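## Task

The stand's post is held by a spring pin that has a pull knob; when the pin is pulled out, the post falls unless something supports it. Letting it fall fails the task, and so can lowering it quickly, even while it is held. Lift the post by 4 holes (15.2 cm), lock it again with the pin, and set the wooden block from the desk on the post's top plate. One or both robots may work. Finish by releasing everything and backing away. A robot that tips over or is left leaning fails the task, and anything that stays in place only because a robot holds it is not counted as done.

## Robot and tools

Robots: r1 and r2 are identical Hello Robot Stretch 4 units, each about 1.6 m tall. Each has an omni-wheel base whose rim reaches at most 0.23 m from its centre, a lift on a mast, an arm that reaches forward, a three-joint wrist and a two-finger gripper. Cameras on each robot: rN_head_camera, rN_head_left_camera, rN_head_right_camera and rN_wrist_camera. Each robot reports in its own frames, so only images, lidar_m and wrist_depth_mm show where the two are relative to each other.

Frames: the base frame sits on the floor under the base centre, with x forward, y left and z up. hand_pose is given in this frame and marks a point between the open fingertips; its printed position can be a little off. The odometry frame is the base frame as it was when the scene began. Headings are positive to the left and run from -3.142 to 3.142.

execute_actions: the argument "actions" is a list holding one action or none. An empty list only returns the state and images. The action is an object keyed by robot name. Under each name you may give:
- "base" with exactly one command. {"translate_m": d} is an offset in metres from where the base last measured itself, forward positive, range -2 to 2. {"strafe_m": d} is a sideways offset in metres, left positive, range -2 to 2. {"rotate_rad": d} is a turn offset in radians, counter-clockwise from above positive, range -3.2 to 3.2.
- "joints": absolute targets by name. lift_m is 0 to 1.2 m. arm_m is 0 to 0.55 m. wrist_yaw_rad is -1.134 to 4.276, where 0 points forward, positive turns left and 3.14 is folded back; above 3.4 the arm may block it. wrist_pitch_rad is -1.117 to 4.259, where 0 is level and 1.57 points down. wrist_roll_rad is -1.117 to 4.259; at 0 the fingers are level, and positive turns clockwise as seen from behind the gripper. gripper_m is -0.038 to 0.141 m and gives the fingertip gap; below 0 the fingers squeeze each other. A joint is counted done within ±0.004 (lift, arm, gripper), ±0.02 (yaw, roll) or ±0.05 (pitch). A target outside its range is clipped and noted. Any other bad value or unknown key rejects the whole call.
- "pace": "slow", "default", "fast" or "max". Base speeds are 0.1/0.3/0.4/0.6 m/s and turn rates 1/2/3/4 rad/s. With the lift above 0.2 these are reduced further, down to 0.3 m/s and 1 rad/s at 1.2.
- "contact_limits": {"arm_m": x}, where x runs from 0 (gentlest) to 0.75 (firmest) and defaults to 0.5.
- Alone, "end_of_arm": "enable_torque" restarts wrist or gripper motors that have switched off.
All motions in one action begin together. No action runs past 15 s. Parts you leave out may keep pushing toward older targets. "cameras" lists which images come back: null or ["all"] gives every camera and [] gives none. If a result reports a stop, later calls in the same reply are skipped.

wait {"seconds": 0 to 10} lets the scene run and returns the state. zoom_image {"camera", "region": [x0,y0,x1,y1]} enlarges part of a camera's latest full image; the region is in pixels from the top-left corner and may be at most 504x504. finished_scene {"scene": n} ends the current scene for good and reports success; the goal must already be met and stable.

Results: base_status and joint_status say how each motion ended. "done" for the base means the wheels turned the commanded amount, even if they slipped. "off_target" means it came to rest short and may still be pushing. "contact_stop_at_<key>" means it hit something; lift, arm or wheels then go slack, so a loaded lift may sink. "limit_stop_at_tilt" means the robot is leaning more than 6°. "limit_stop_at_own_body" means a self-collision was blocked; this can happen with the gripper tilted up and rolled. "torque_fault" means a wrist or gripper motor went limp; send enable_torque. on_its_own describes what the call did not command, and there "held at" is a target, not a position. lidar_m gives 12 distances in 30° sectors, with sector 1 ahead and then counter-clockwise (4 left, 7 behind, 10 right); "-" means nothing seen or closer than 0.25 m. wrist_depth_mm is a 7x7 grid of depths in mm. base_tilt is in degrees, positive forward and right, with a fixed bias of about 1.5°. If turned_by_wheels and turned_by_imu differ by more than about 0.1 rad, the base slipped or hit something. motor_effort is in percent with the peak in brackets; wheel values are positive for turning right.

Gripping: command a gap smaller than the object. A firm grip shows in the gripper effort, but the gripper reading alone proves nothing. Raise the lift if the fingertips catch on a surface. To unfold at the start, send lift_m 0.4 and wrist_yaw_rad 0 together.

Avoid: letting the post drop or lowering it quickly; robots touching each other, since any further driving after contact presses hard; driving or turning with more than 1 kg held at arm_m above 0.2; strong pushes with the gripper high; wrist overload (about 2 kg in a level gripper); carrying a load together, since the bases can differ by about 3 cm per metre of travel; and leaving anything held up only by a robot.

Each tool is called as name(argument=value, ...) on one line, values as JSON.

## Session

execute_actions(actions=[])

Scene clock: 0.00 s.
r1.base_odometry: x=+0.000 y=+0.000 heading=+0.000 (m, m, rad; r1's odometry frame)
r1.turned_by_wheels: +0.000 (rad since the last result)
r1.turned_by_imu: +0.000 (rad since the last result)
r1.base_tilt: forward=-0.2 right=-0.4 (deg)
r1.lidar_m: 1.24 0.99 0.96 1.07 1.01 1.01 1.11 1.72 4.81 2.73 2.78 2.55
r1.base_status: not commanded
r1.joint_positions: lift_m=+0.216 arm_m=+0.001 wrist_yaw_rad=+3.149 wrist_pitch_rad=+0.003 wrist_roll_rad=+0.003 gripper_m=+0.057
r1.joint_status: not commanded
r1.motor_effort: lift_m=+19 arm_m=+0 wrist_yaw_rad=+0 wrist_pitch_rad=-5 wrist_roll_rad=+0 gripper_m=-3 wheel_0=+0 wheel_1=+0 wheel_2=+0 (%)
r1.hand_pose: x=-0.1177 y=+0.0852 z=+0.3934 quat_wxyz=(-0.004, -0.001, +0.002, +1.000) (m; r1's base frame)
r1.wrist_depth_mm: - 136 238 1430 1160 991 891 / - 111 136 1397 1182 991 866 / - 115 138 1336 1205 1008 878 / 135 135 190 1397 1138 991 866 / 213 - 1708 1366 1118 960 866 / 225 1464 189 1281 195 960 854 / 224 904 1042 133 1008 946 842
r2.base_odometry: x=+0.000 y=+0.000 heading=+0.000 (m, m, rad; r2's odometry frame)
r2.turned_by_wheels: +0.000 (rad since the last result)
r2.turned_by_imu: +0.000 (rad since the last result)
r2.base_tilt: forward=-0.3 right=+0.5 (deg)
r2.lidar_m: 2.84 2.75 3.33 1.20 1.21 2.84 2.34 1.50 1.35 1.38 1.73 2.79
r2.base_status: not commanded
r2.joint_positions: lift_m=+0.232 arm_m=+0.001 wrist_yaw_rad=+3.055 wrist_pitch_rad=+0.019 wrist_roll_rad=-0.014 gripper_m=+0.057
r2.joint_status: not commanded
r2.motor_effort: lift_m=+20 arm_m=+0 wrist_yaw_rad=+1 wrist_pitch_rad=-6 wrist_roll_rad=-1 gripper_m=-3 wheel_0=+0 wheel_1=-1 wheel_2=+1 (%)
r2.hand_pose: x=-0.1079 y=+0.1119 z=+0.4047 quat_wxyz=(+0.043, -0.010, -0.007, +0.999) (m; r2's base frame)
r2.wrist_depth_mm: - 144 - - - - - / - 133 - - - - - / - 131 211 - - - - / 120 143 - - - - - / 1464 1921 - - - - - / 1205 1430 201 1537 216 1661 1576 / 946 917 1042 139 1008 991 1060
pictures: r1_head_camera, r1_head_left_camera, r1_head_right_camera, r1_wrist_camera, r2_head_camera, r2_head_left_camera, r2_head_right_camera, r2_wrist_camera
Images, in order (width x height): r1_head_camera 420x560, r1_head_left_camera 420x672, r1_head_right_camera 420x672, r1_wrist_camera 616x392, r2_head_camera 420x560, r2_head_left_camera 420x672, r2_head_right_camera 420x672, r2_wrist_camera 616x392.

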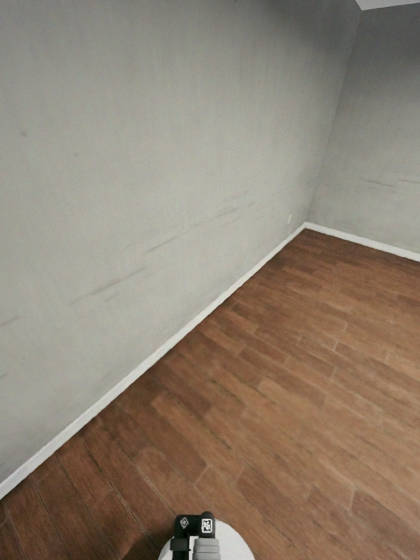

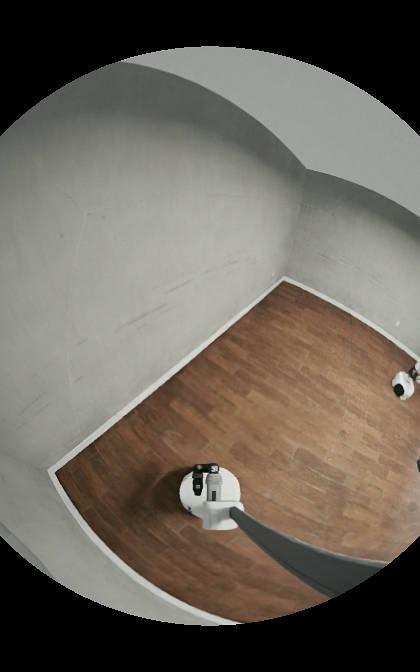

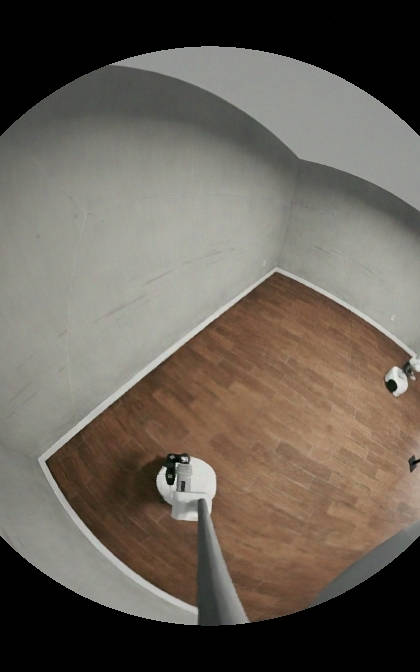

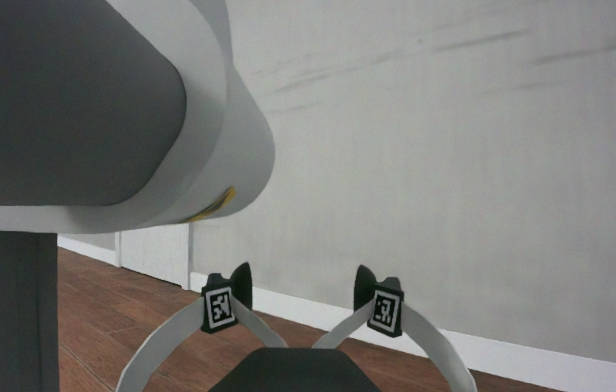

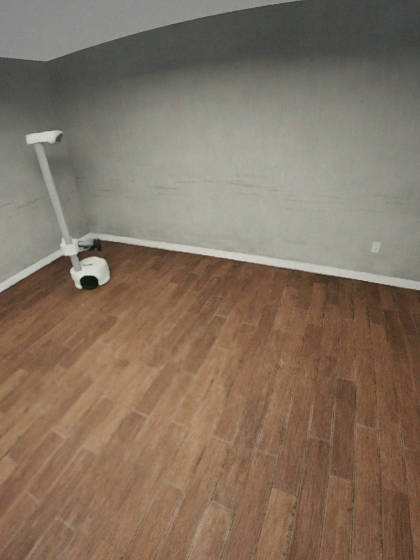

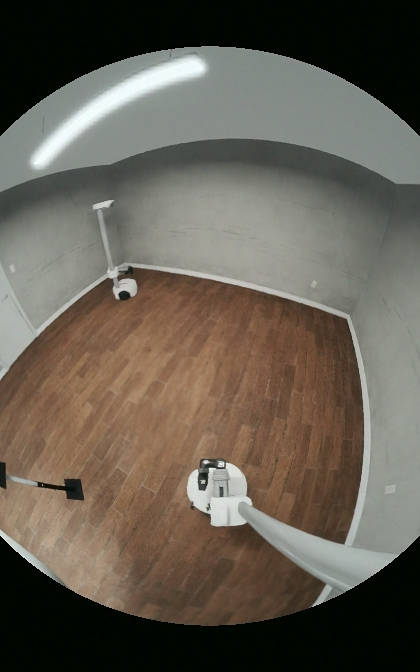

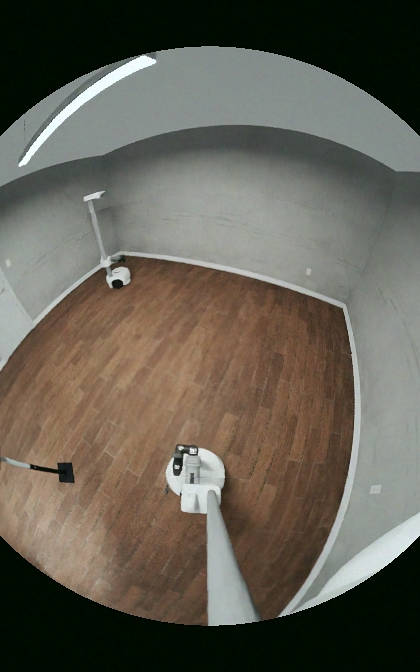

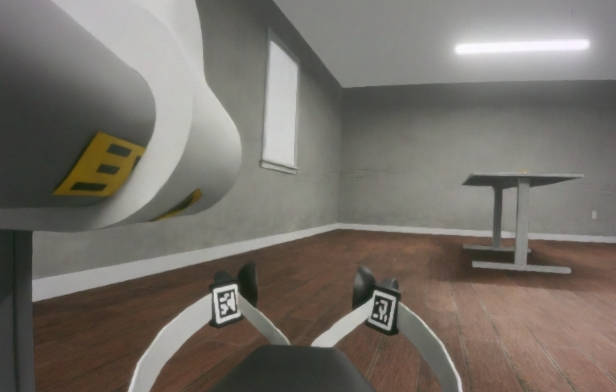

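execute_actions(actions=[{"r1":{"base":{"rotate_rad":-1.7},"joints":{"lift_m":0.4,"wrist_yaw_rad":0},"pace":"fast"},"r2":{"base":{"rotate_rad":1.8},"joints":{"lift_m":0.4,"wrist_yaw_rad":0},"pace":"fast"}}], cameras=["r1_head_camera","r2_head_camera","r2_wrist_camera","r1_wrist_camera"])

Scene clock: 3.13 s.
r1.base_odometry: x=+0.000 y=+0.000 heading=-1.700 (m, m, rad; r1's odometry frame)
r1.turned_by_wheels: -1.700 (rad since the last result)
r1.turned_by_imu: -1.680 (rad since the last result)
r1.base_tilt: forward=-0.2 right=-0.4 (deg)
r1.lidar_m: 2.73 2.75 3.48 1.34 1.01 0.95 1.04 1.04 1.01 1.06 1.50 4.48
r1.base_status: done
r1.joint_positions: lift_m=+0.400 arm_m=+0.001 wrist_yaw_rad=+0.000 wrist_pitch_rad=+0.003 wrist_roll_rad=+0.003 gripper_m=+0.057
r1.joint_status: all done
r1.motor_effort: lift_m=+21(23) arm_m=+0(0) wrist_yaw_rad=-1(5) wrist_pitch_rad=-5(7) wrist_roll_rad=+0(1) gripper_m=-4(3) wheel_0=-1(6) wheel_1=-2(9) wheel_2=-2(6) (%)
r1.hand_pose: x=+0.4600 y=-0.0873 z=+0.5772 quat_wxyz=(+1.000, +0.002, +0.001, +0.000) (m; r1's base frame)
r1.wrist_depth_mm: - - - - - - - / - - - - - - - / - - - - - - - / - - - - - - - / - - - - - - - / 1983 - 189 - 195 - - / 1366 1255 1464 133 1397 1397 1430
r2.base_odometry: x=+0.000 y=+0.000 heading=+1.799 (m, m, rad; r2's odometry frame)
r2.turned_by_wheels: +1.799 (rad since the last result)
r2.turned_by_imu: +1.819 (rad since the last result)
r2.base_tilt: forward=-0.4 right=+0.6 (deg)
r2.lidar_m: 1.16 2.81 2.97 1.80 1.40 1.36 1.50 2.21 2.78 2.78 2.69 3.34
r2.base_status: done
r2.joint_positions: lift_m=+0.400 arm_m=+0.001 wrist_yaw_rad=+0.000 wrist_pitch_rad=+0.019 wrist_roll_rad=-0.014 gripper_m=+0.057
r2.joint_status: all done
r2.motor_effort: lift_m=+24(28) arm_m=+0(0) wrist_yaw_rad=+0(8) wrist_pitch_rad=-6(6) wrist_roll_rad=-1(1) gripper_m=-3(1) wheel_0=-5(12) wheel_1=-3(11) wheel_2=-1(12) (%)
r2.hand_pose: x=+0.4604 y=-0.0873 z=+0.5724 quat_wxyz=(+1.000, -0.007, +0.009, +0.000) (m; r2's base frame)
r2.wrist_depth_mm: - - - - - - - / - - - - - - - / - - - - - - - / - - - - - - - / - - - - - - - / 1808 1921 201 - 214 - - / 1281 1229 1366 139 1336 1366 1430
pictures: r1_head_camera, r1_wrist_camera, r2_head_camera, r2_wrist_camera
camera_calibration (this result's frames):
r1_wrist_camera: T_world_to_cam=[[0.00472234, -0.999591, 0.0282028, -0.108279], [0.0121075, -0.0281439, -0.999531, 0.627048], [0.999916, 0.00506159, 0.0119696, -0.240518], [0, 0, 0, 1]] pos_world=[0.233417, -0.0893697, 0.632687]
r2_wrist_camera: T_world_to_cam=[[0.0337965, -0.99837, 0.0459876, -0.128576], [0.00791104, -0.0457452, -0.998922, 0.632186], [0.999397, 0.0341239, 0.00635212, -0.236032], [0, 0, 0, 1]] pos_world=[0.235234, -0.0913923, 0.638917]
Images, in order (width x height): r1_head_camera 420x560, r1_wrist_camera 616x392, r2_head_camera 420x560, r2_wrist_camera 616x392.

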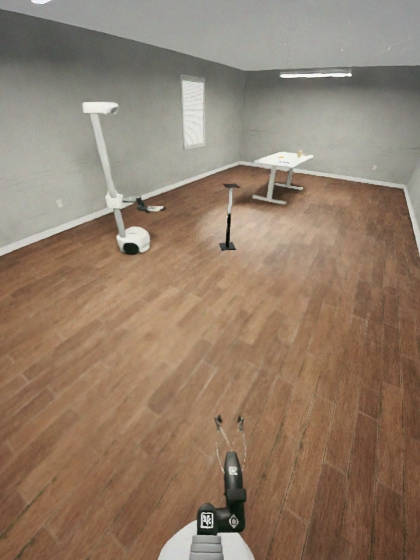

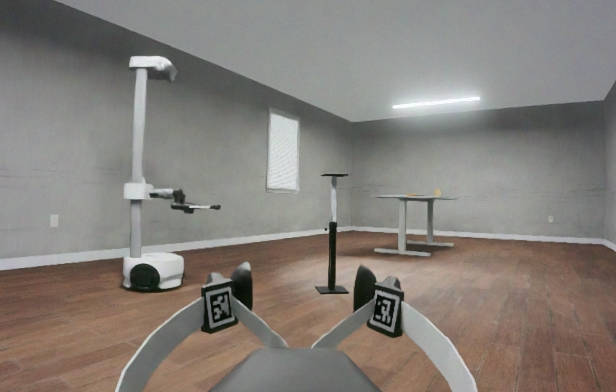

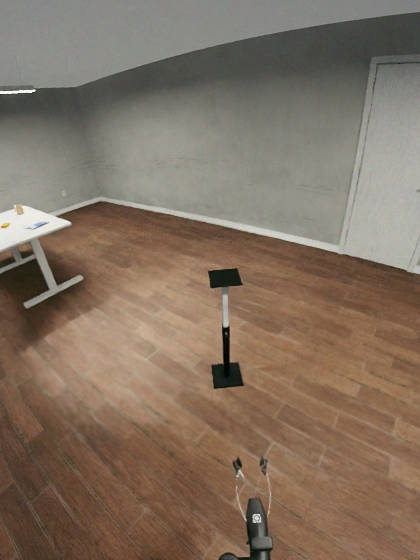

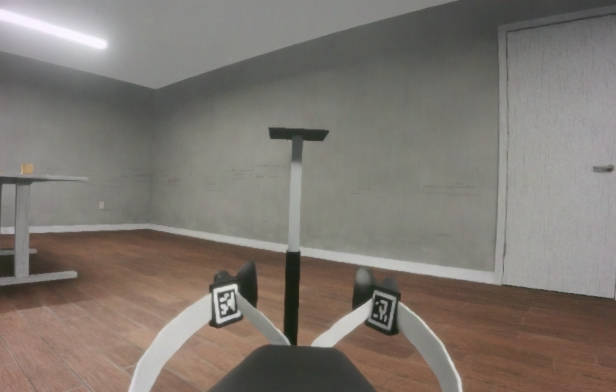

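zoom_image(camera="r2_head_camera", region=[170, 250, 290, 400])

zoom_image(camera="r1_wrist_camera", region=[270, 160, 470, 300])

Region (170, 250, 290, 400) of r2_head_camera's 420x560 image, scaled by 3.360, with more detail than that image has; it fills the left 403 columns of this view, and the rest is white.

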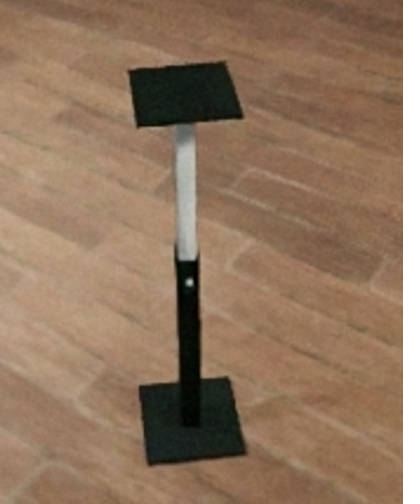

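Region (270, 160, 470, 300) of r1_wrist_camera's 616x392 image, scaled by 2.520; it fills the top 353 rows of this view, and the rest is white.

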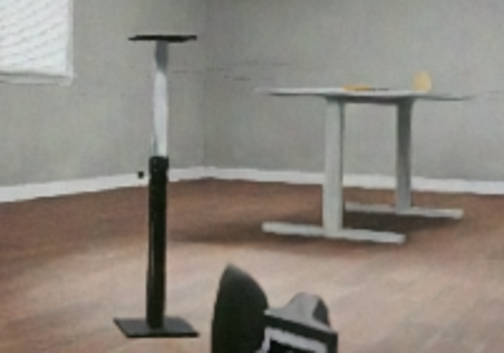

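execute_actions(actions=[{"r1":{"base":{"translate_m":1.9},"joints":{"gripper_m":0.12},"pace":"max"},"r2":{"base":{"translate_m":0.4},"joints":{"lift_m":0.26,"gripper_m":0.09},"pace":"fast"}}], cameras=["r1_head_camera","r2_head_camera","r2_wrist_camera","r1_wrist_camera"])

Scene clock: 11.33 s.
r1.base_odometry: x=-0.245 y=-1.884 heading=-1.701 (m, m, rad; r1's odometry frame)
r1.turned_by_wheels: +0.000 (rad since the last result)
r1.turned_by_imu: -0.006 (rad since the last result)
r1.base_tilt: forward=-0.2 right=-0.4 (deg)
r1.lidar_m: 0.81 0.83 1.04 2.84 2.66 2.58 2.69 2.07 1.95 2.09 2.92 0.93
r1.base_status: done
r1.joint_positions: lift_m=+0.400 arm_m=+0.001 wrist_yaw_rad=+0.000 wrist_pitch_rad=+0.003 wrist_roll_rad=+0.003 gripper_m=+0.120
r1.joint_status: all done
r1.motor_effort: lift_m=+20(21) arm_m=+0(0) wrist_yaw_rad=+0(1) wrist_pitch_rad=-6(6) wrist_roll_rad=+0(1) gripper_m=+0(3) wheel_0=-2(7) wheel_1=-2(6) wheel_2=+0(14) (%)
r1.hand_pose: x=+0.4600 y=-0.0874 z=+0.5773 quat_wxyz=(+1.000, +0.002, +0.001, +0.000) (m; r1's base frame)
r1.wrist_depth_mm: - - - - - - - / - - - - - - - / - - - - - - - / - - - - - - - / - - - - - - - / 609 634 1708 - 211 1983 - / 1366 1308 1499 138 1397 1397 1464
r2.base_odometry: x=-0.091 y=+0.390 heading=+1.800 (m, m, rad; r2's odometry frame)
r2.turned_by_wheels: +0.001 (rad since the last result)
r2.turned_by_imu: -0.002 (rad since the last result)
r2.base_tilt: forward=-0.1 right=+0.7 (deg)
r2.lidar_m: 0.77 2.57 2.53 2.20 1.74 1.70 1.85 2.75 3.03 3.28 0.89 0.80
r2.base_status: done
r2.joint_positions: lift_m=+0.260 arm_m=+0.001 wrist_yaw_rad=+0.000 wrist_pitch_rad=+0.019 wrist_roll_rad=-0.014 gripper_m=+0.090
r2.joint_status: all done
r2.motor_effort: lift_m=+15(21) arm_m=+0(0) wrist_yaw_rad=+1(1) wrist_pitch_rad=-6(7) wrist_roll_rad=-3(1) gripper_m=-2(1) wheel_0=+4(10) wheel_1=+3(11) wheel_2=+3(13) (%)
r2.hand_pose: x=+0.4604 y=-0.0874 z=+0.4332 quat_wxyz=(+1.000, -0.007, +0.009, +0.000) (m; r2's base frame)
r2.wrist_depth_mm: - - - 699 - - - / - - - - - - - / - - - - - - - / - - - - - - - / - - - - - - - / 1430 1464 1281 1499 204 1708 1708 / 991 976 1078 140 1078 1060 1160
pictures: r1_head_camera, r1_wrist_camera, r2_head_camera, r2_wrist_camera
camera_calibration (this result's frames):
r1_wrist_camera: T_world_to_cam=[[0.00443177, -0.999592, 0.0282029, -0.108233], [0.0120994, -0.0281475, -0.999531, 0.627178], [0.999917, 0.00477093, 0.0119697, -0.24052], [0, 0, 0, 1]] pos_world=[0.233391, -0.0893877, 0.632815]
r2_wrist_camera: T_world_to_cam=[[0.0335081, -0.99838, 0.0459864, -0.122124], [0.00785714, -0.0457477, -0.998922, 0.493148], [0.999408, 0.0338334, 0.00631149, -0.235132], [0, 0, 0, 1]] pos_world=[0.23521, -0.0914107, 0.499717]
Images, in order (width x height): r1_head_camera 420x560, r1_wrist_camera 616x392, r2_head_camera 420x560, r2_wrist_camera 616x392.

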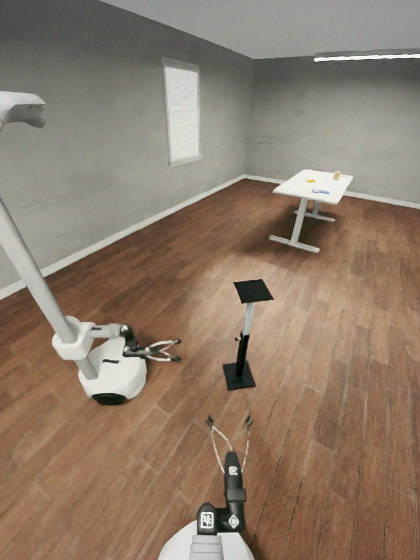

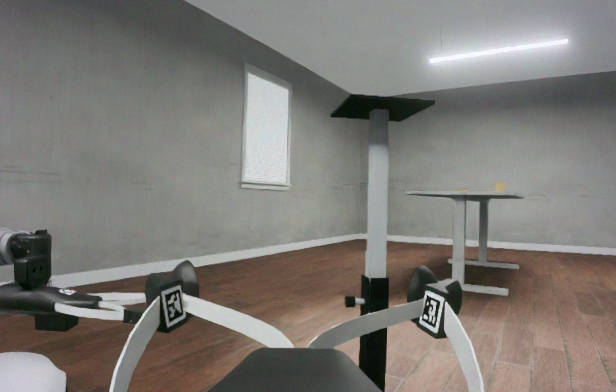

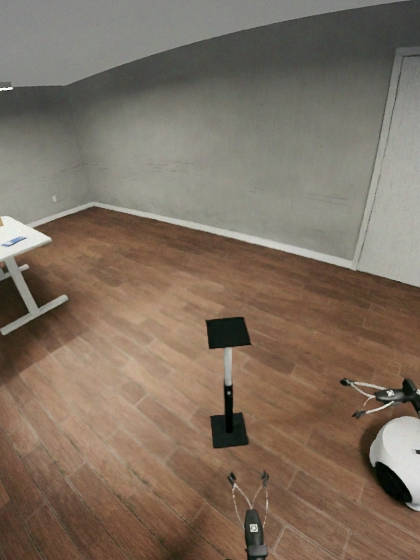

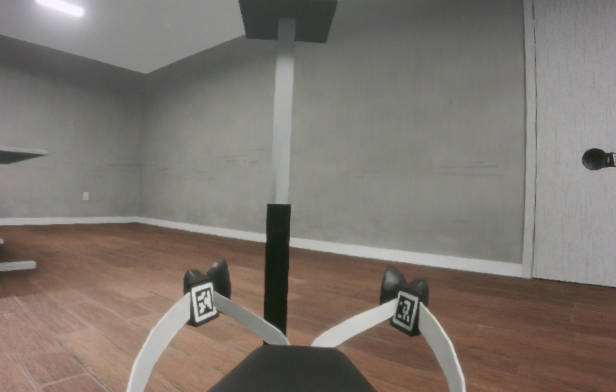

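zoom_image(camera="r1_head_camera", region=[130, 260, 310, 440])

zoom_image(camera="r2_wrist_camera", region=[200, 150, 360, 290])

zoom_image(camera="r2_head_camera", region=[160, 300, 320, 500])

Region (130, 260, 310, 440) of r1_head_camera's 420x560 image, scaled by 2.800, with more detail than that image has.

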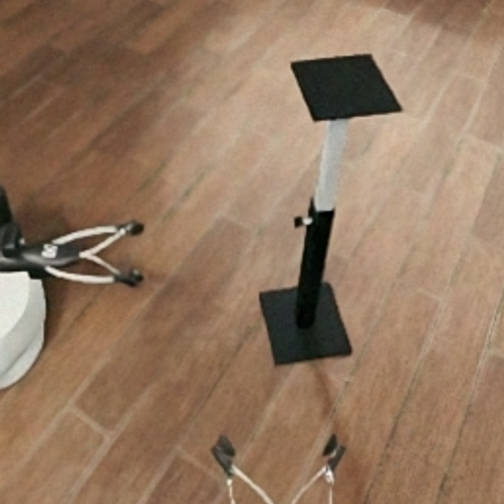

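Region (200, 150, 360, 290) of r2_wrist_camera's 616x392 image, scaled by 3.150; it fills the top 441 rows of this view, and the rest is white.

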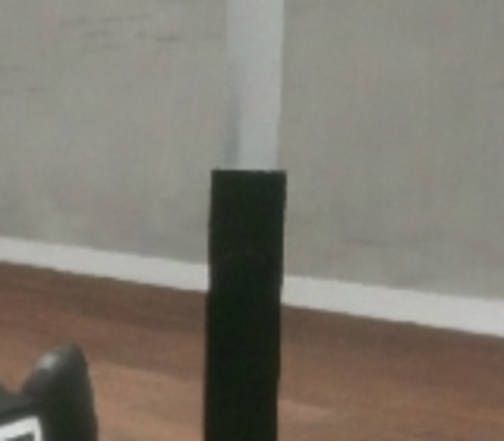

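Region (160, 300, 320, 500) of r2_head_camera's 420x560 image, scaled by 2.520, with more detail than that image has; it fills the left 403 columns of this view, and the rest is white.

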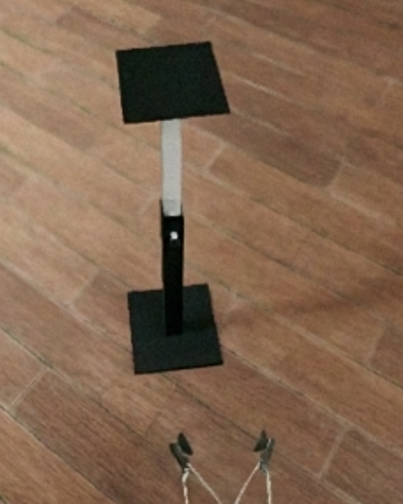

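execute_actions(actions=[{"r1":{"base":{"rotate_rad":0.2},"joints":{"lift_m":0.59},"pace":"fast"},"r2":{"base":{"rotate_rad":0.085},"joints":{"lift_m":0.272,"arm_m":0.12},"pace":"fast"}}], cameras=[])

execute_actions(actions=[{"r1":{"base":{"strafe_m":-0.336},"joints":{"arm_m":0.15},"pace":"fast"},"r2":{"base":{"strafe_m":-0.01},"pace":"fast"}}], cameras=["r1_head_camera","r2_head_camera","r2_wrist_camera","r1_wrist_camera"])

Scene clock: 16.73 s.
r1.base_odometry: x=-0.245 y=-1.884 heading=-1.501 (m, m, rad; r1's odometry frame)
r1.turned_by_wheels: +0.200 (rad since the last result)
r1.turned_by_imu: +0.197 (rad since the last result)
r1.base_tilt: forward=-0.1 right=-0.4 (deg)
r1.lidar_m: 0.84 0.90 2.72 3.06 2.57 2.57 2.40 2.00 1.98 2.29 3.76 0.86
r1.base_status: done
r1.joint_positions: lift_m=+0.590 arm_m=+0.001 wrist_yaw_rad=+0.000 wrist_pitch_rad=+0.003 wrist_roll_rad=+0.003 gripper_m=+0.120
r1.joint_status: all done
r1.motor_effort: lift_m=+21(25) arm_m=+0(0) wrist_yaw_rad=+0(1) wrist_pitch_rad=-5(5) wrist_roll_rad=+0(1) gripper_m=+1(0) wheel_0=+0(5) wheel_1=+1(7) wheel_2=+2(6) (%)
r1.hand_pose: x=+0.4600 y=-0.0874 z=+0.7672 quat_wxyz=(+1.000, +0.002, +0.001, +0.000) (m; r1's base frame)
r1.wrist_depth_mm: - - - - - - - / - - - - - - - / - - - - - - - / - - - - - - - / - - - - - - - / 768 768 778 - 210 668 - / 1661 1661 768 138 1983 1661 1921
r2.base_odometry: x=-0.091 y=+0.390 heading=+1.885 (m, m, rad; r2's odometry frame)
r2.turned_by_wheels: +0.085 (rad since the last result)
r2.turned_by_imu: +0.085 (rad since the last result)
r2.base_tilt: forward=-0.3 right=+0.6 (deg)
r2.lidar_m: 0.74 2.55 2.55 2.06 1.72 1.70 1.89 3.04 3.02 3.38 0.71 0.82
r2.base_status: done
r2.joint_positions: lift_m=+0.272 arm_m=+0.119 wrist_yaw_rad=+0.000 wrist_pitch_rad=+0.019 wrist_roll_rad=-0.014 gripper_m=+0.090
r2.joint_status: all done
r2.motor_effort: lift_m=+25(26) arm_m=+8(9) wrist_yaw_rad=+1(1) wrist_pitch_rad=-5(6) wrist_roll_rad=-1(3) gripper_m=+0(1) wheel_0=-2(9) wheel_1=-1(4) wheel_2=+0(7) (%)
r2.hand_pose: x=+0.5779 y=-0.0874 z=+0.4444 quat_wxyz=(+1.000, -0.007, +0.009, +0.000) (m; r2's base frame)
r2.wrist_depth_mm: - - - - - - - / - - - - - - - / - - - - - - - / - - - - - - - / - - - - - - - / 1397 1537 1308 1464 203 1708 1708 / 1025 976 1138 140 1098 1078 1160
pictures: none
No camera images: the call's "cameras" was empty. Leave "cameras" out to get every camera's image.

Scene clock: 18.80 s.
r1.base_odometry: x=-0.581 y=-1.908 heading=-1.500 (m, m, rad; r1's odometry frame)
r1.turned_by_wheels: +0.000 (rad since the last result)
r1.turned_by_imu: +0.001 (rad since the last result)
r1.base_tilt: forward=-0.1 right=-0.4 (deg)
r1.lidar_m: 0.79 0.87 1.13 3.32 2.81 2.81 2.10 1.68 1.74 2.03 3.33 2.77
r1.base_status: done
r1.joint_positions: lift_m=+0.590 arm_m=+0.149 wrist_yaw_rad=+0.000 wrist_pitch_rad=+0.003 wrist_roll_rad=+0.003 gripper_m=+0.120
r1.joint_status: all done
r1.motor_effort: lift_m=+21(21) arm_m=+7(7) wrist_yaw_rad=+0(0) wrist_pitch_rad=-6(6) wrist_roll_rad=+1(0) gripper_m=+1(0) wheel_0=+1(9) wheel_1=+0(11) wheel_2=+1(1) (%)
r1.hand_pose: x=+0.6082 y=-0.0874 z=+0.7673 quat_wxyz=(+1.000, +0.002, +0.001, +0.000) (m; r1's base frame)
r1.wrist_depth_mm: - - - - - - - / - - - - - - - / - - - - - - - / - - - - - - - / - - - - - - - / - - - - 211 - - / 1756 1756 1863 138 1983 1808 1921
r2.base_odometry: x=-0.081 y=+0.393 heading=+1.885 (m, m, rad; r2's odometry frame)
r2.turned_by_wheels: +0.000 (rad since the last result)
r2.turned_by_imu: -0.001 (rad since the last result)
r2.base_tilt: forward=-0.1 right=+0.6 (deg)
r2.lidar_m: 0.75 2.51 2.55 2.08 1.72 1.71 1.94 3.03 3.01 3.39 1.06 0.91
r2.base_status: done
r2.joint_positions: lift_m=+0.272 arm_m=+0.119 wrist_yaw_rad=+0.000 wrist_pitch_rad=+0.019 wrist_roll_rad=-0.014 gripper_m=+0.090
r2.joint_status: not commanded
r2.motor_effort: lift_m=+25(25) arm_m=+9(9) wrist_yaw_rad=+2(2) wrist_pitch_rad=-6(6) wrist_roll_rad=-2(0) gripper_m=-3(1) wheel_0=-2(13) wheel_1=+1(11) wheel_2=+0(1) (%)
r2.hand_pose: x=+0.5779 y=-0.0874 z=+0.4444 quat_wxyz=(+1.000, -0.007, +0.009, +0.000) (m; r2's base frame)
r2.wrist_depth_mm: - - - - - - - / - - - - - - - / - - - - - - - / - - - - - - - / - - - - - - - / 1464 1499 1308 1464 203 1661 1708 / 1025 991 1118 140 1060 1078 1160
pictures: r1_head_camera, r1_wrist_camera, r2_head_camera, r2_wrist_camera
camera_calibration (this result's frames):
r1_wrist_camera: T_world_to_cam=[[0.00449023, -0.999592, 0.0282033, -0.114266], [0.0122005, -0.0281467, -0.999529, 0.815198], [0.999915, 0.00483221, 0.0120691, -0.391107], [0, 0, 0, 1]] pos_world=[0.381641, -0.0893839, 0.822757]
r2_wrist_camera: T_world_to_cam=[[0.0335147, -0.998379, 0.045991, -0.126576], [0.00799817, -0.0457475, -0.998921, 0.503311], [0.999406, 0.0338464, 0.006452, -0.352634], [0, 0, 0, 1]] pos_world=[0.352641, -0.0914099, 0.510864]
Images, in order (width x height): r1_head_camera 420x560, r1_wrist_camera 616x392, r2_head_camera 420x560, r2_wrist_camera 616x392.

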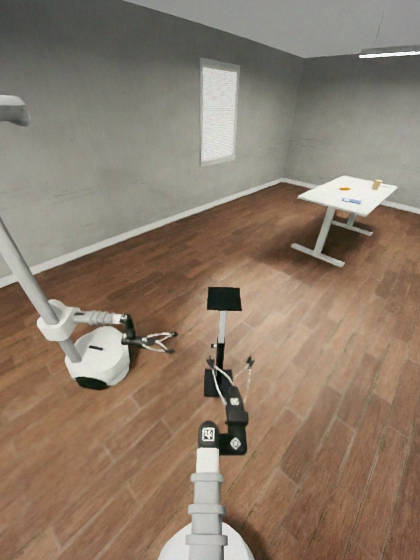

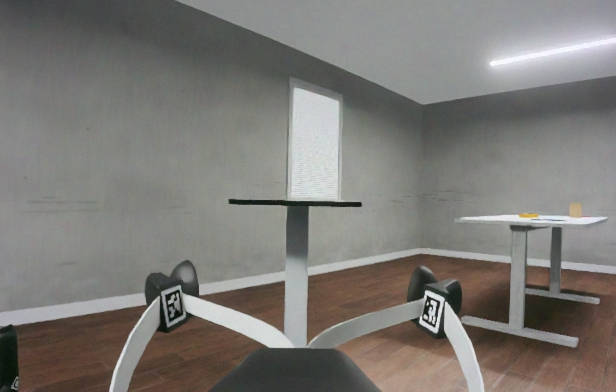

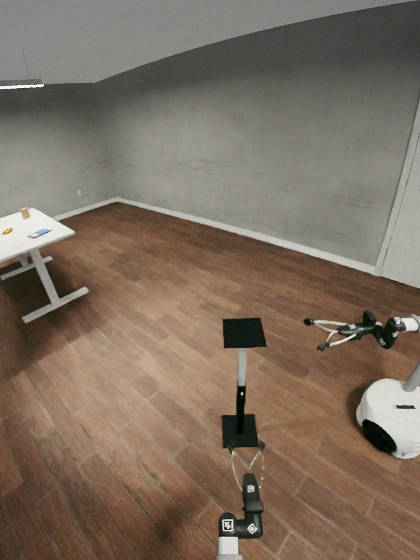

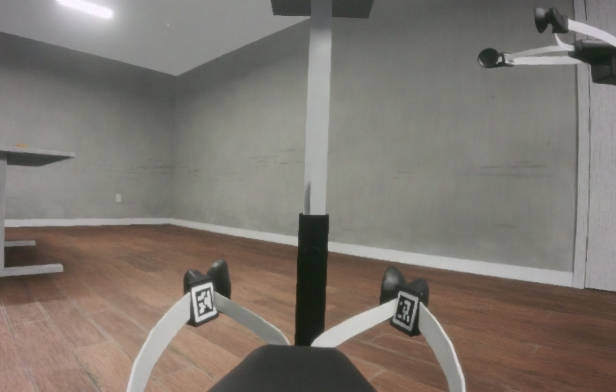

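execute_actions(actions=[{"r1":{"base":{"translate_m":0.2},"joints":{"wrist_yaw_rad":0.05,"lift_m":0.6},"pace":"default"},"r2":{"joints":{"arm_m":0.26,"gripper_m":0.06},"pace":"default"}}], cameras=["r1_head_camera","r2_head_camera","r2_wrist_camera","r1_wrist_camera"])

Scene clock: 22.33 s.
r1.base_odometry: x=-0.567 y=-2.107 heading=-1.500 (m, m, rad; r1's odometry frame)
r1.turned_by_wheels: +0.000 (rad since the last result)
r1.turned_by_imu: -0.001 (rad since the last result)
r1.base_tilt: forward=-0.1 right=-0.3 (deg)
r1.lidar_m: 0.62 0.69 0.90 3.21 2.95 2.95 2.27 1.88 1.87 2.16 3.57 2.61
r1.base_status: done
r1.joint_positions: lift_m=+0.600 arm_m=+0.149 wrist_yaw_rad=+0.050 wrist_pitch_rad=+0.003 wrist_roll_rad=+0.003 gripper_m=+0.120
r1.joint_status: all done
r1.motor_effort: lift_m=+21(23) arm_m=+7(7) wrist_yaw_rad=+1(3) wrist_pitch_rad=-6(5) wrist_roll_rad=+0(0) gripper_m=+0(1) wheel_0=-1(4) wheel_1=+1(5) wheel_2=+0(7) (%)
r1.hand_pose: x=+0.6122 y=-0.0729 z=+0.7772 quat_wxyz=(+1.000, +0.002, +0.001, +0.025) (m; r1's base frame)
r1.wrist_depth_mm: - - - - - - - / - - - - - - - / - - - - - - - / - - - - - - - / - - - - - - - / - - - 306 210 - - / 1808 1708 1983 138 1921 1863 1863
r2.base_odometry: x=-0.081 y=+0.393 heading=+1.885 (m, m, rad; r2's odometry frame)
r2.turned_by_wheels: +0.000 (rad since the last result)
r2.turned_by_imu: -0.001 (rad since the last result)
r2.base_tilt: forward=-0.2 right=+0.8 (deg)
r2.lidar_m: 0.75 2.54 2.56 2.08 1.72 1.72 1.92 3.05 3.00 3.39 0.91 0.80
r2.base_status: not commanded
r2.joint_positions: lift_m=+0.272 arm_m=+0.258 wrist_yaw_rad=+0.000 wrist_pitch_rad=+0.019 wrist_roll_rad=-0.014 gripper_m=+0.060
r2.joint_status: all done
r2.motor_effort: lift_m=+25(25) arm_m=+9(9) wrist_yaw_rad=+1(3) wrist_pitch_rad=-6(6) wrist_roll_rad=-1(1) gripper_m=-6(4) wheel_0=-2(2) wheel_1=+1(1) wheel_2=+0(0) (%)
r2.hand_pose: x=+0.7178 y=-0.0874 z=+0.4444 quat_wxyz=(+1.000, -0.007, +0.009, +0.000) (m; r2's base frame)
r2.wrist_depth_mm: - - - - - - - / - - - - - - - / - - - - - - - / - - - - - - - / - - - - - - - / 1430 1537 199 345 208 1756 1661 / 1042 976 1118 139 1098 1078 1138
pictures: r1_head_camera, r1_wrist_camera, r2_head_camera, r2_wrist_camera
camera_calibration (this result's frames):
r1_wrist_camera: T_world_to_cam=[[0.0541967, -0.998132, 0.0282032, -0.130438], [0.0135852, -0.0275051, -0.999529, 0.824683], [0.998438, 0.0545543, 0.0120692, -0.39076], [0, 0, 0, 1]] pos_world=[0.386015, -0.0861934, 0.83269]
r2_wrist_camera: T_world_to_cam=[[0.0335175, -0.998379, 0.0459917, -0.131268], [0.00801938, -0.0457475, -0.998921, 0.502182], [0.999406, 0.0338502, 0.00647304, -0.492534], [0, 0, 0, 1]] pos_world=[0.492614, -0.0914096, 0.510866]
Images, in order (width x height): r1_head_camera 420x560, r1_wrist_camera 616x392, r2_head_camera 420x560, r2_wrist_camera 616x392.

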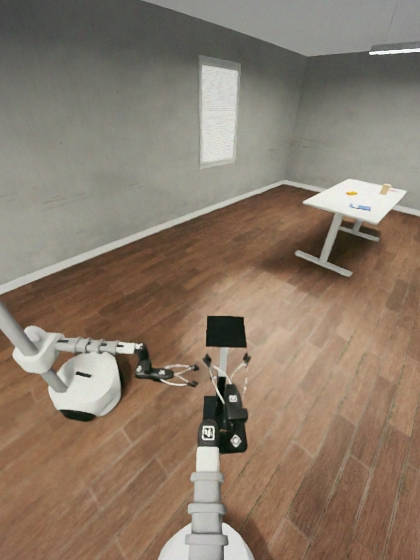

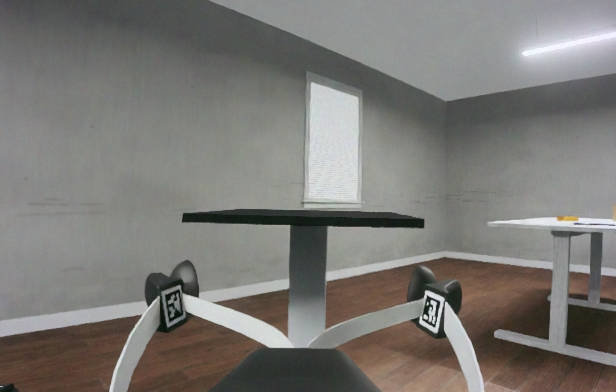

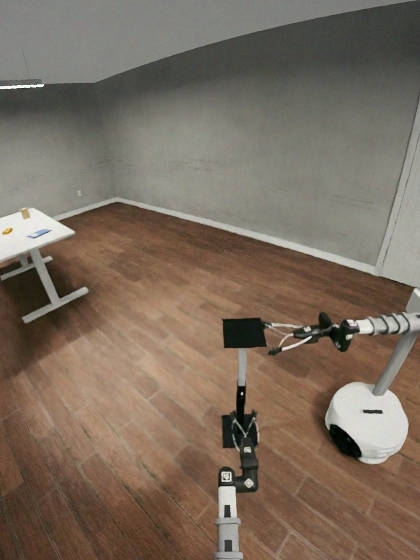

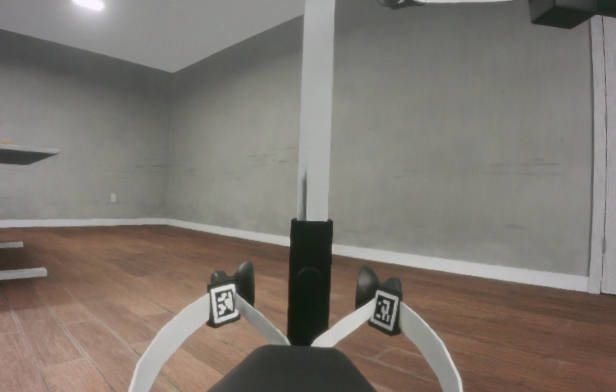

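zoom_image(camera="r2_wrist_camera", region=[200, 210, 420, 350])

zoom_image(camera="r1_head_camera", region=[140, 310, 270, 420])

Region (200, 210, 420, 350) of r2_wrist_camera's 616x392 image, scaled by 2.291; it fills the top 321 rows of this view, and the rest is white.

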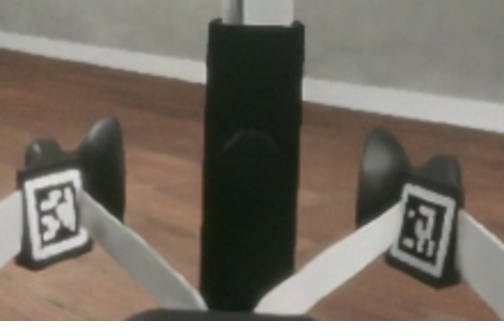

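Region (140, 310, 270, 420) of r1_head_camera's 420x560 image, scaled by 3.877, with more detail than that image has; it fills the top 426 rows of this view, and the rest is white.

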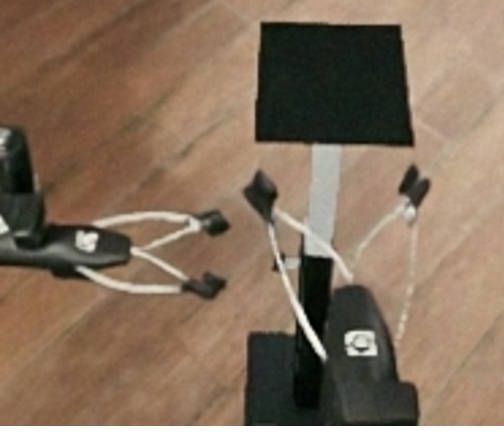

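execute_actions(actions=[{"r1":{"joints":{"arm_m":0.25,"lift_m":0.608},"pace":"default"},"r2":{"joints":{"arm_m":0.345,"lift_m":0.257,"gripper_m":0.05},"contact_limits":{"arm_m":0.2},"pace":"default"}}], cameras=["r1_head_camera","r1_head_left_camera","r2_head_camera","r2_wrist_camera","r1_wrist_camera"])

Scene clock: 26.07 s.
r1.base_odometry: x=-0.567 y=-2.107 heading=-1.500 (m, m, rad; r1's odometry frame)
r1.turned_by_wheels: +0.000 (rad since the last result)
r1.turned_by_imu: +0.000 (rad since the last result)
r1.base_tilt: forward=-0.1 right=-0.3 (deg)
r1.lidar_m: 0.66 0.70 0.92 3.22 2.94 2.94 2.30 1.88 1.88 2.13 3.57 2.58
r1.base_status: not commanded
r1.joint_positions: lift_m=+0.608 arm_m=+0.249 wrist_yaw_rad=+0.050 wrist_pitch_rad=+0.003 wrist_roll_rad=+0.003 gripper_m=+0.120
r1.joint_status: all done
r1.motor_effort: lift_m=+21(20) arm_m=+7(8) wrist_yaw_rad=+0(1) wrist_pitch_rad=-4(6) wrist_roll_rad=+1(1) gripper_m=+0(1) wheel_0=+0(1) wheel_1=+1(1) wheel_2=+0(0) (%)
r1.hand_pose: x=+0.7122 y=-0.0729 z=+0.7852 quat_wxyz=(+1.000, +0.002, +0.001, +0.025) (m; r1's base frame)
r1.wrist_depth_mm: - - - - - - - / - - - - - - - / - - - - - - - / - - - - - - - / - - 211 166 169 - - / - - - 204 211 - - / 1808 1808 1983 138 - 1863 1808
r2.base_odometry: x=-0.081 y=+0.393 heading=+1.885 (m, m, rad; r2's odometry frame)
r2.turned_by_wheels: +0.000 (rad since the last result)
r2.turned_by_imu: -0.001 (rad since the last result)
r2.base_tilt: forward=-0.2 right=+0.7 (deg)
r2.lidar_m: 0.76 2.54 2.56 2.08 1.71 1.70 1.92 3.00 3.02 3.37 0.92 0.84
r2.base_status: not commanded
r2.joint_positions: lift_m=+0.257 arm_m=+0.343 wrist_yaw_rad=+0.000 wrist_pitch_rad=+0.019 wrist_roll_rad=-0.014 gripper_m=+0.050
r2.joint_status: all done
r2.motor_effort: lift_m=+15(24) arm_m=+8(10) wrist_yaw_rad=+1(1) wrist_pitch_rad=-6(6) wrist_roll_rad=-1(1) gripper_m=-3(7) wheel_0=-2(2) wheel_1=+1(1) wheel_2=+0(0) (%)
r2.contact_limits: arm_m 0.2
r2.hand_pose: x=+0.8028 y=-0.0874 z=+0.4303 quat_wxyz=(+1.000, -0.007, +0.009, +0.000) (m; r2's base frame)
r2.wrist_depth_mm: - - - - - - - / - - - 267 - - - / - - - 266 - - - / - - - - - - - / - - - 258 - - - / 1397 1430 197 257 202 1618 1661 / 1008 946 1060 140 1060 1098 1138
pictures: r1_head_camera, r1_head_left_camera, r1_wrist_camera, r2_head_camera, r2_wrist_camera
camera_calibration (this result's frames):
r1_wrist_camera: T_world_to_cam=[[0.0544372, -0.998119, 0.0282032, -0.136182], [0.013596, -0.0275015, -0.999529, 0.831313], [0.998425, 0.054795, 0.0120733, -0.490675], [0, 0, 0, 1]] pos_world=[0.486013, -0.0861774, 0.840686]
r2_wrist_camera: T_world_to_cam=[[0.0335083, -0.99838, 0.0459908, -0.133464], [0.00799102, -0.0457475, -0.998921, 0.487433], [0.999406, 0.0338397, 0.00644514, -0.577386], [0, 0, 0, 1]] pos_world=[0.577621, -0.0914103, 0.496766]
Images, in order (width x height): r1_head_camera 420x560, r1_head_left_camera 420x672, r1_wrist_camera 616x392, r2_head_camera 420x560, r2_wrist_camera 616x392.

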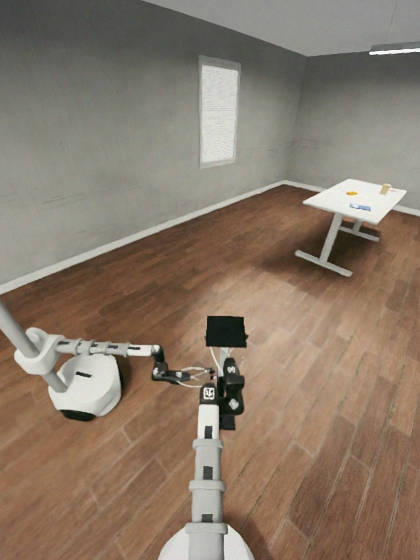

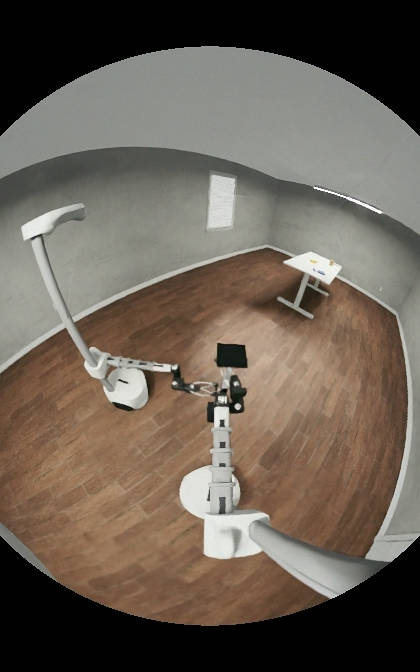

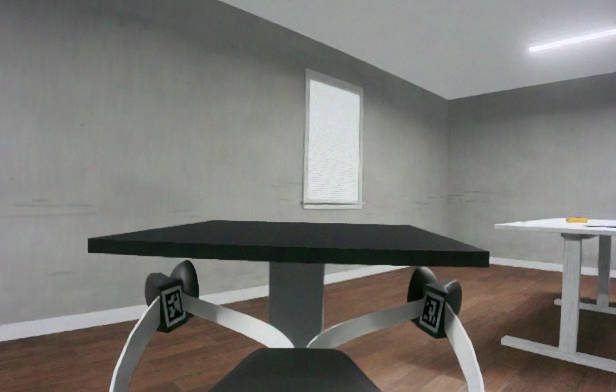

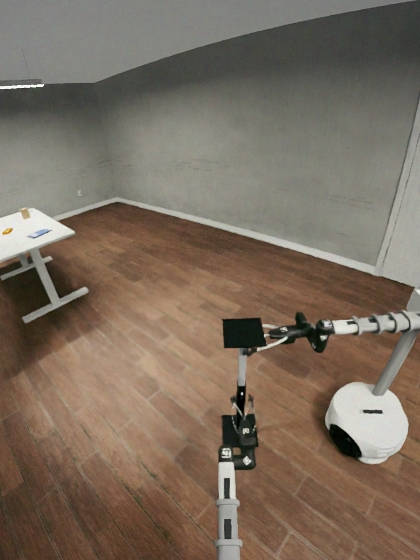

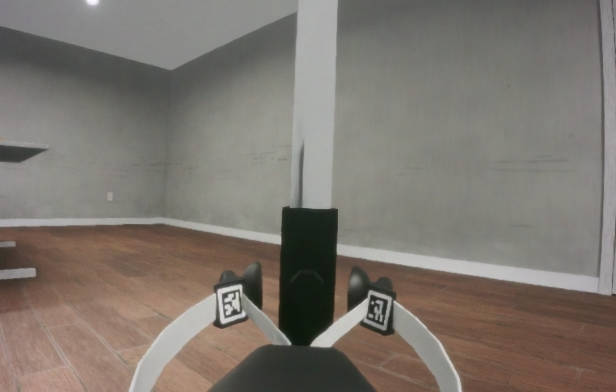

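execute_actions(actions=[{"r1":{"joints":{"wrist_yaw_rad":0.065,"gripper_m":0.0},"pace":"default"},"r2":{"joints":{"arm_m":0.358,"gripper_m":0.035},"contact_limits":{"arm_m":0.2},"pace":"default"}}], cameras=["r1_head_camera","r2_head_camera","r2_wrist_camera","r1_wrist_camera"])

zoom_image(camera="r2_head_camera", region=[200, 340, 290, 440])

zoom_image(camera="r1_head_camera", region=[160, 330, 260, 410])

Scene clock: 28.97 s.
r1.base_odometry: x=-0.566 y=-2.107 heading=-1.500 (m, m, rad; r1's odometry frame)
r1.turned_by_wheels: +0.000 (rad since the last result)
r1.turned_by_imu: +0.000 (rad since the last result)
r1.base_tilt: forward=-0.2 right=-0.3 (deg)
r1.lidar_m: 0.66 0.71 0.90 3.21 2.96 2.95 2.29 1.88 1.88 2.17 3.58 2.60
r1.base_status: not commanded
r1.joint_positions: lift_m=+0.608 arm_m=+0.250 wrist_yaw_rad=+0.068 wrist_pitch_rad=+0.003 wrist_roll_rad=+0.003 gripper_m=+0.001
r1.joint_status: all done
r1.motor_effort: lift_m=+21(21) arm_m=+3(7) wrist_yaw_rad=-7(7) wrist_pitch_rad=-6(5) wrist_roll_rad=+1(0) gripper_m=-22(24) wheel_0=-1(1) wheel_1=+1(1) wheel_2=+3(3) (%)
r1.hand_pose: x=+0.7142 y=-0.0677 z=+0.7851 quat_wxyz=(+0.999, +0.002, +0.002, +0.034) (m; r1's base frame)
r1.wrist_depth_mm: - - - - - - - / - - - - - - - / - - - - - - - / - - - - - - - / - - 210 166 171 - - / - - 183 201 183 - - / 1808 1618 1808 174 1756 1756 1808
r2.base_odometry: x=-0.081 y=+0.393 heading=+1.885 (m, m, rad; r2's odometry frame)
r2.turned_by_wheels: +0.000 (rad since the last result)
r2.turned_by_imu: -0.001 (rad since the last result)
r2.base_tilt: forward=-0.3 right=+0.7 (deg)
r2.lidar_m: 0.76 2.55 2.54 2.10 1.71 1.70 1.90 3.03 3.03 3.40 0.92 0.84
r2.base_status: not commanded
r2.joint_positions: lift_m=+0.257 arm_m=+0.356 wrist_yaw_rad=+0.000 wrist_pitch_rad=+0.019 wrist_roll_rad=-0.014 gripper_m=+0.035
r2.joint_status: all done
r2.motor_effort: lift_m=+14(15) arm_m=+9(6) wrist_yaw_rad=+1(1) wrist_pitch_rad=-6(5) wrist_roll_rad=-2(1) gripper_m=-7(3) wheel_0=-2(2) wheel_1=+1(1) wheel_2=+0(0) (%)
r2.contact_limits: arm_m 0.2
r2.hand_pose: x=+0.8158 y=-0.0874 z=+0.4303 quat_wxyz=(+1.000, -0.007, +0.009, +0.000) (m; r2's base frame)
r2.wrist_depth_mm: - - - - - - - / - - - 254 - - - / - - - 254 - - - / - - - - - - - / - - - 246 - - - / 1397 1464 197 215 202 1618 1618 / 1008 960 1008 142 1060 1078 1118
pictures: r1_head_camera, r1_wrist_camera, r2_head_camera, r2_wrist_camera
camera_calibration (this result's frames):
r1_wrist_camera: T_world_to_cam=[[0.0719852, -0.997007, 0.0282018, -0.143599], [0.0137859, -0.0272778, -0.999533, 0.831226], [0.99731, 0.0723403, 0.0117811, -0.490706], [0, 0, 0, 1]] pos_world=[0.488264, -0.084997, 0.840668]
r2_wrist_camera: T_world_to_cam=[[0.0334537, -0.998382, 0.0459907, -0.133871], [0.00798847, -0.0457479, -0.998921, 0.48733], [0.999408, 0.033785, 0.00644511, -0.590383], [0, 0, 0, 1]] pos_world=[0.590619, -0.0914137, 0.496766]
Images, in order (width x height): r1_head_camera 420x560, r1_wrist_camera 616x392, r2_head_camera 420x560, r2_wrist_camera 616x392.

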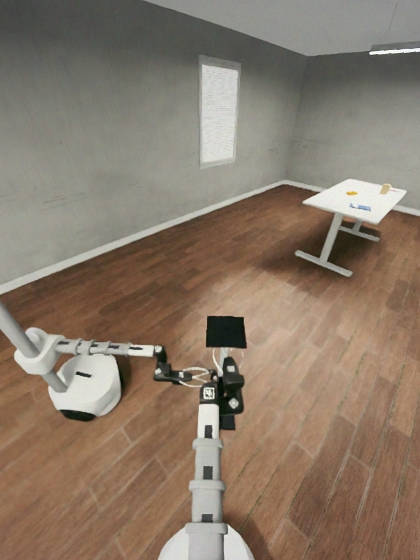

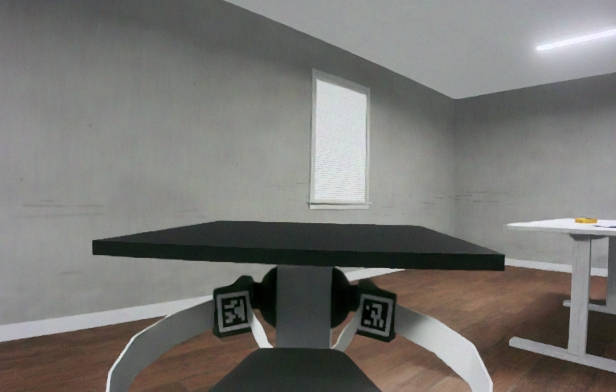

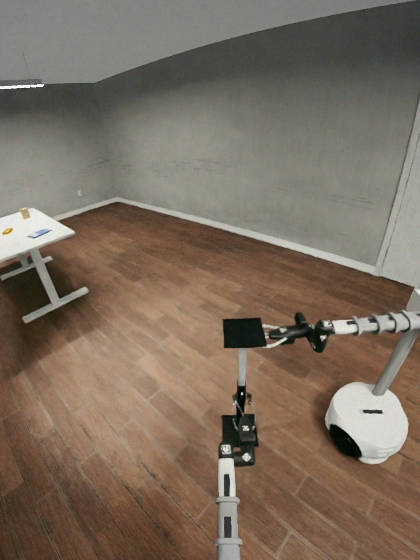

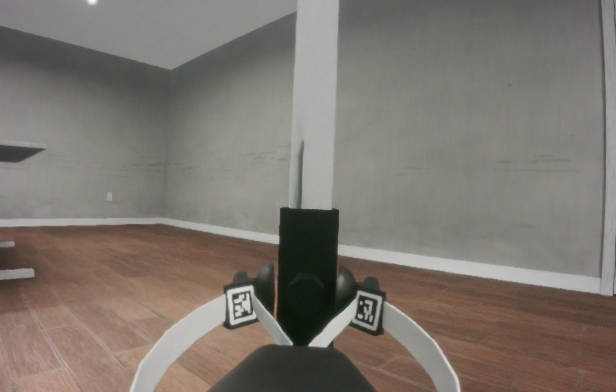

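Region (200, 340, 290, 440) of r2_head_camera's 420x560 image, scaled by 5.040, with more detail than that image has; it fills the left 454 columns of this view, and the rest is white.

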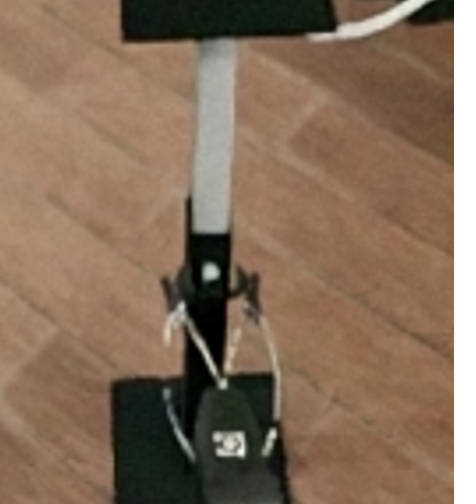

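Region (160, 330, 260, 410) of r1_head_camera's 420x560 image, scaled by 5.040, with more detail than that image has; it fills the top 403 rows of this view, and the rest is white.

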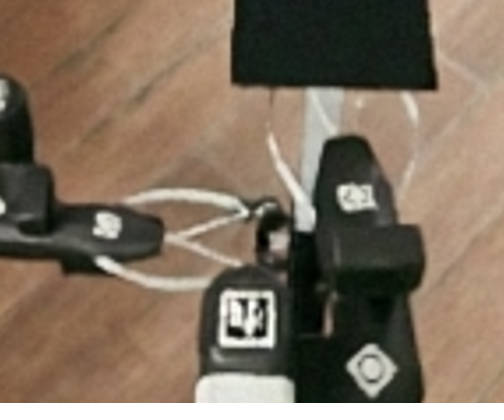

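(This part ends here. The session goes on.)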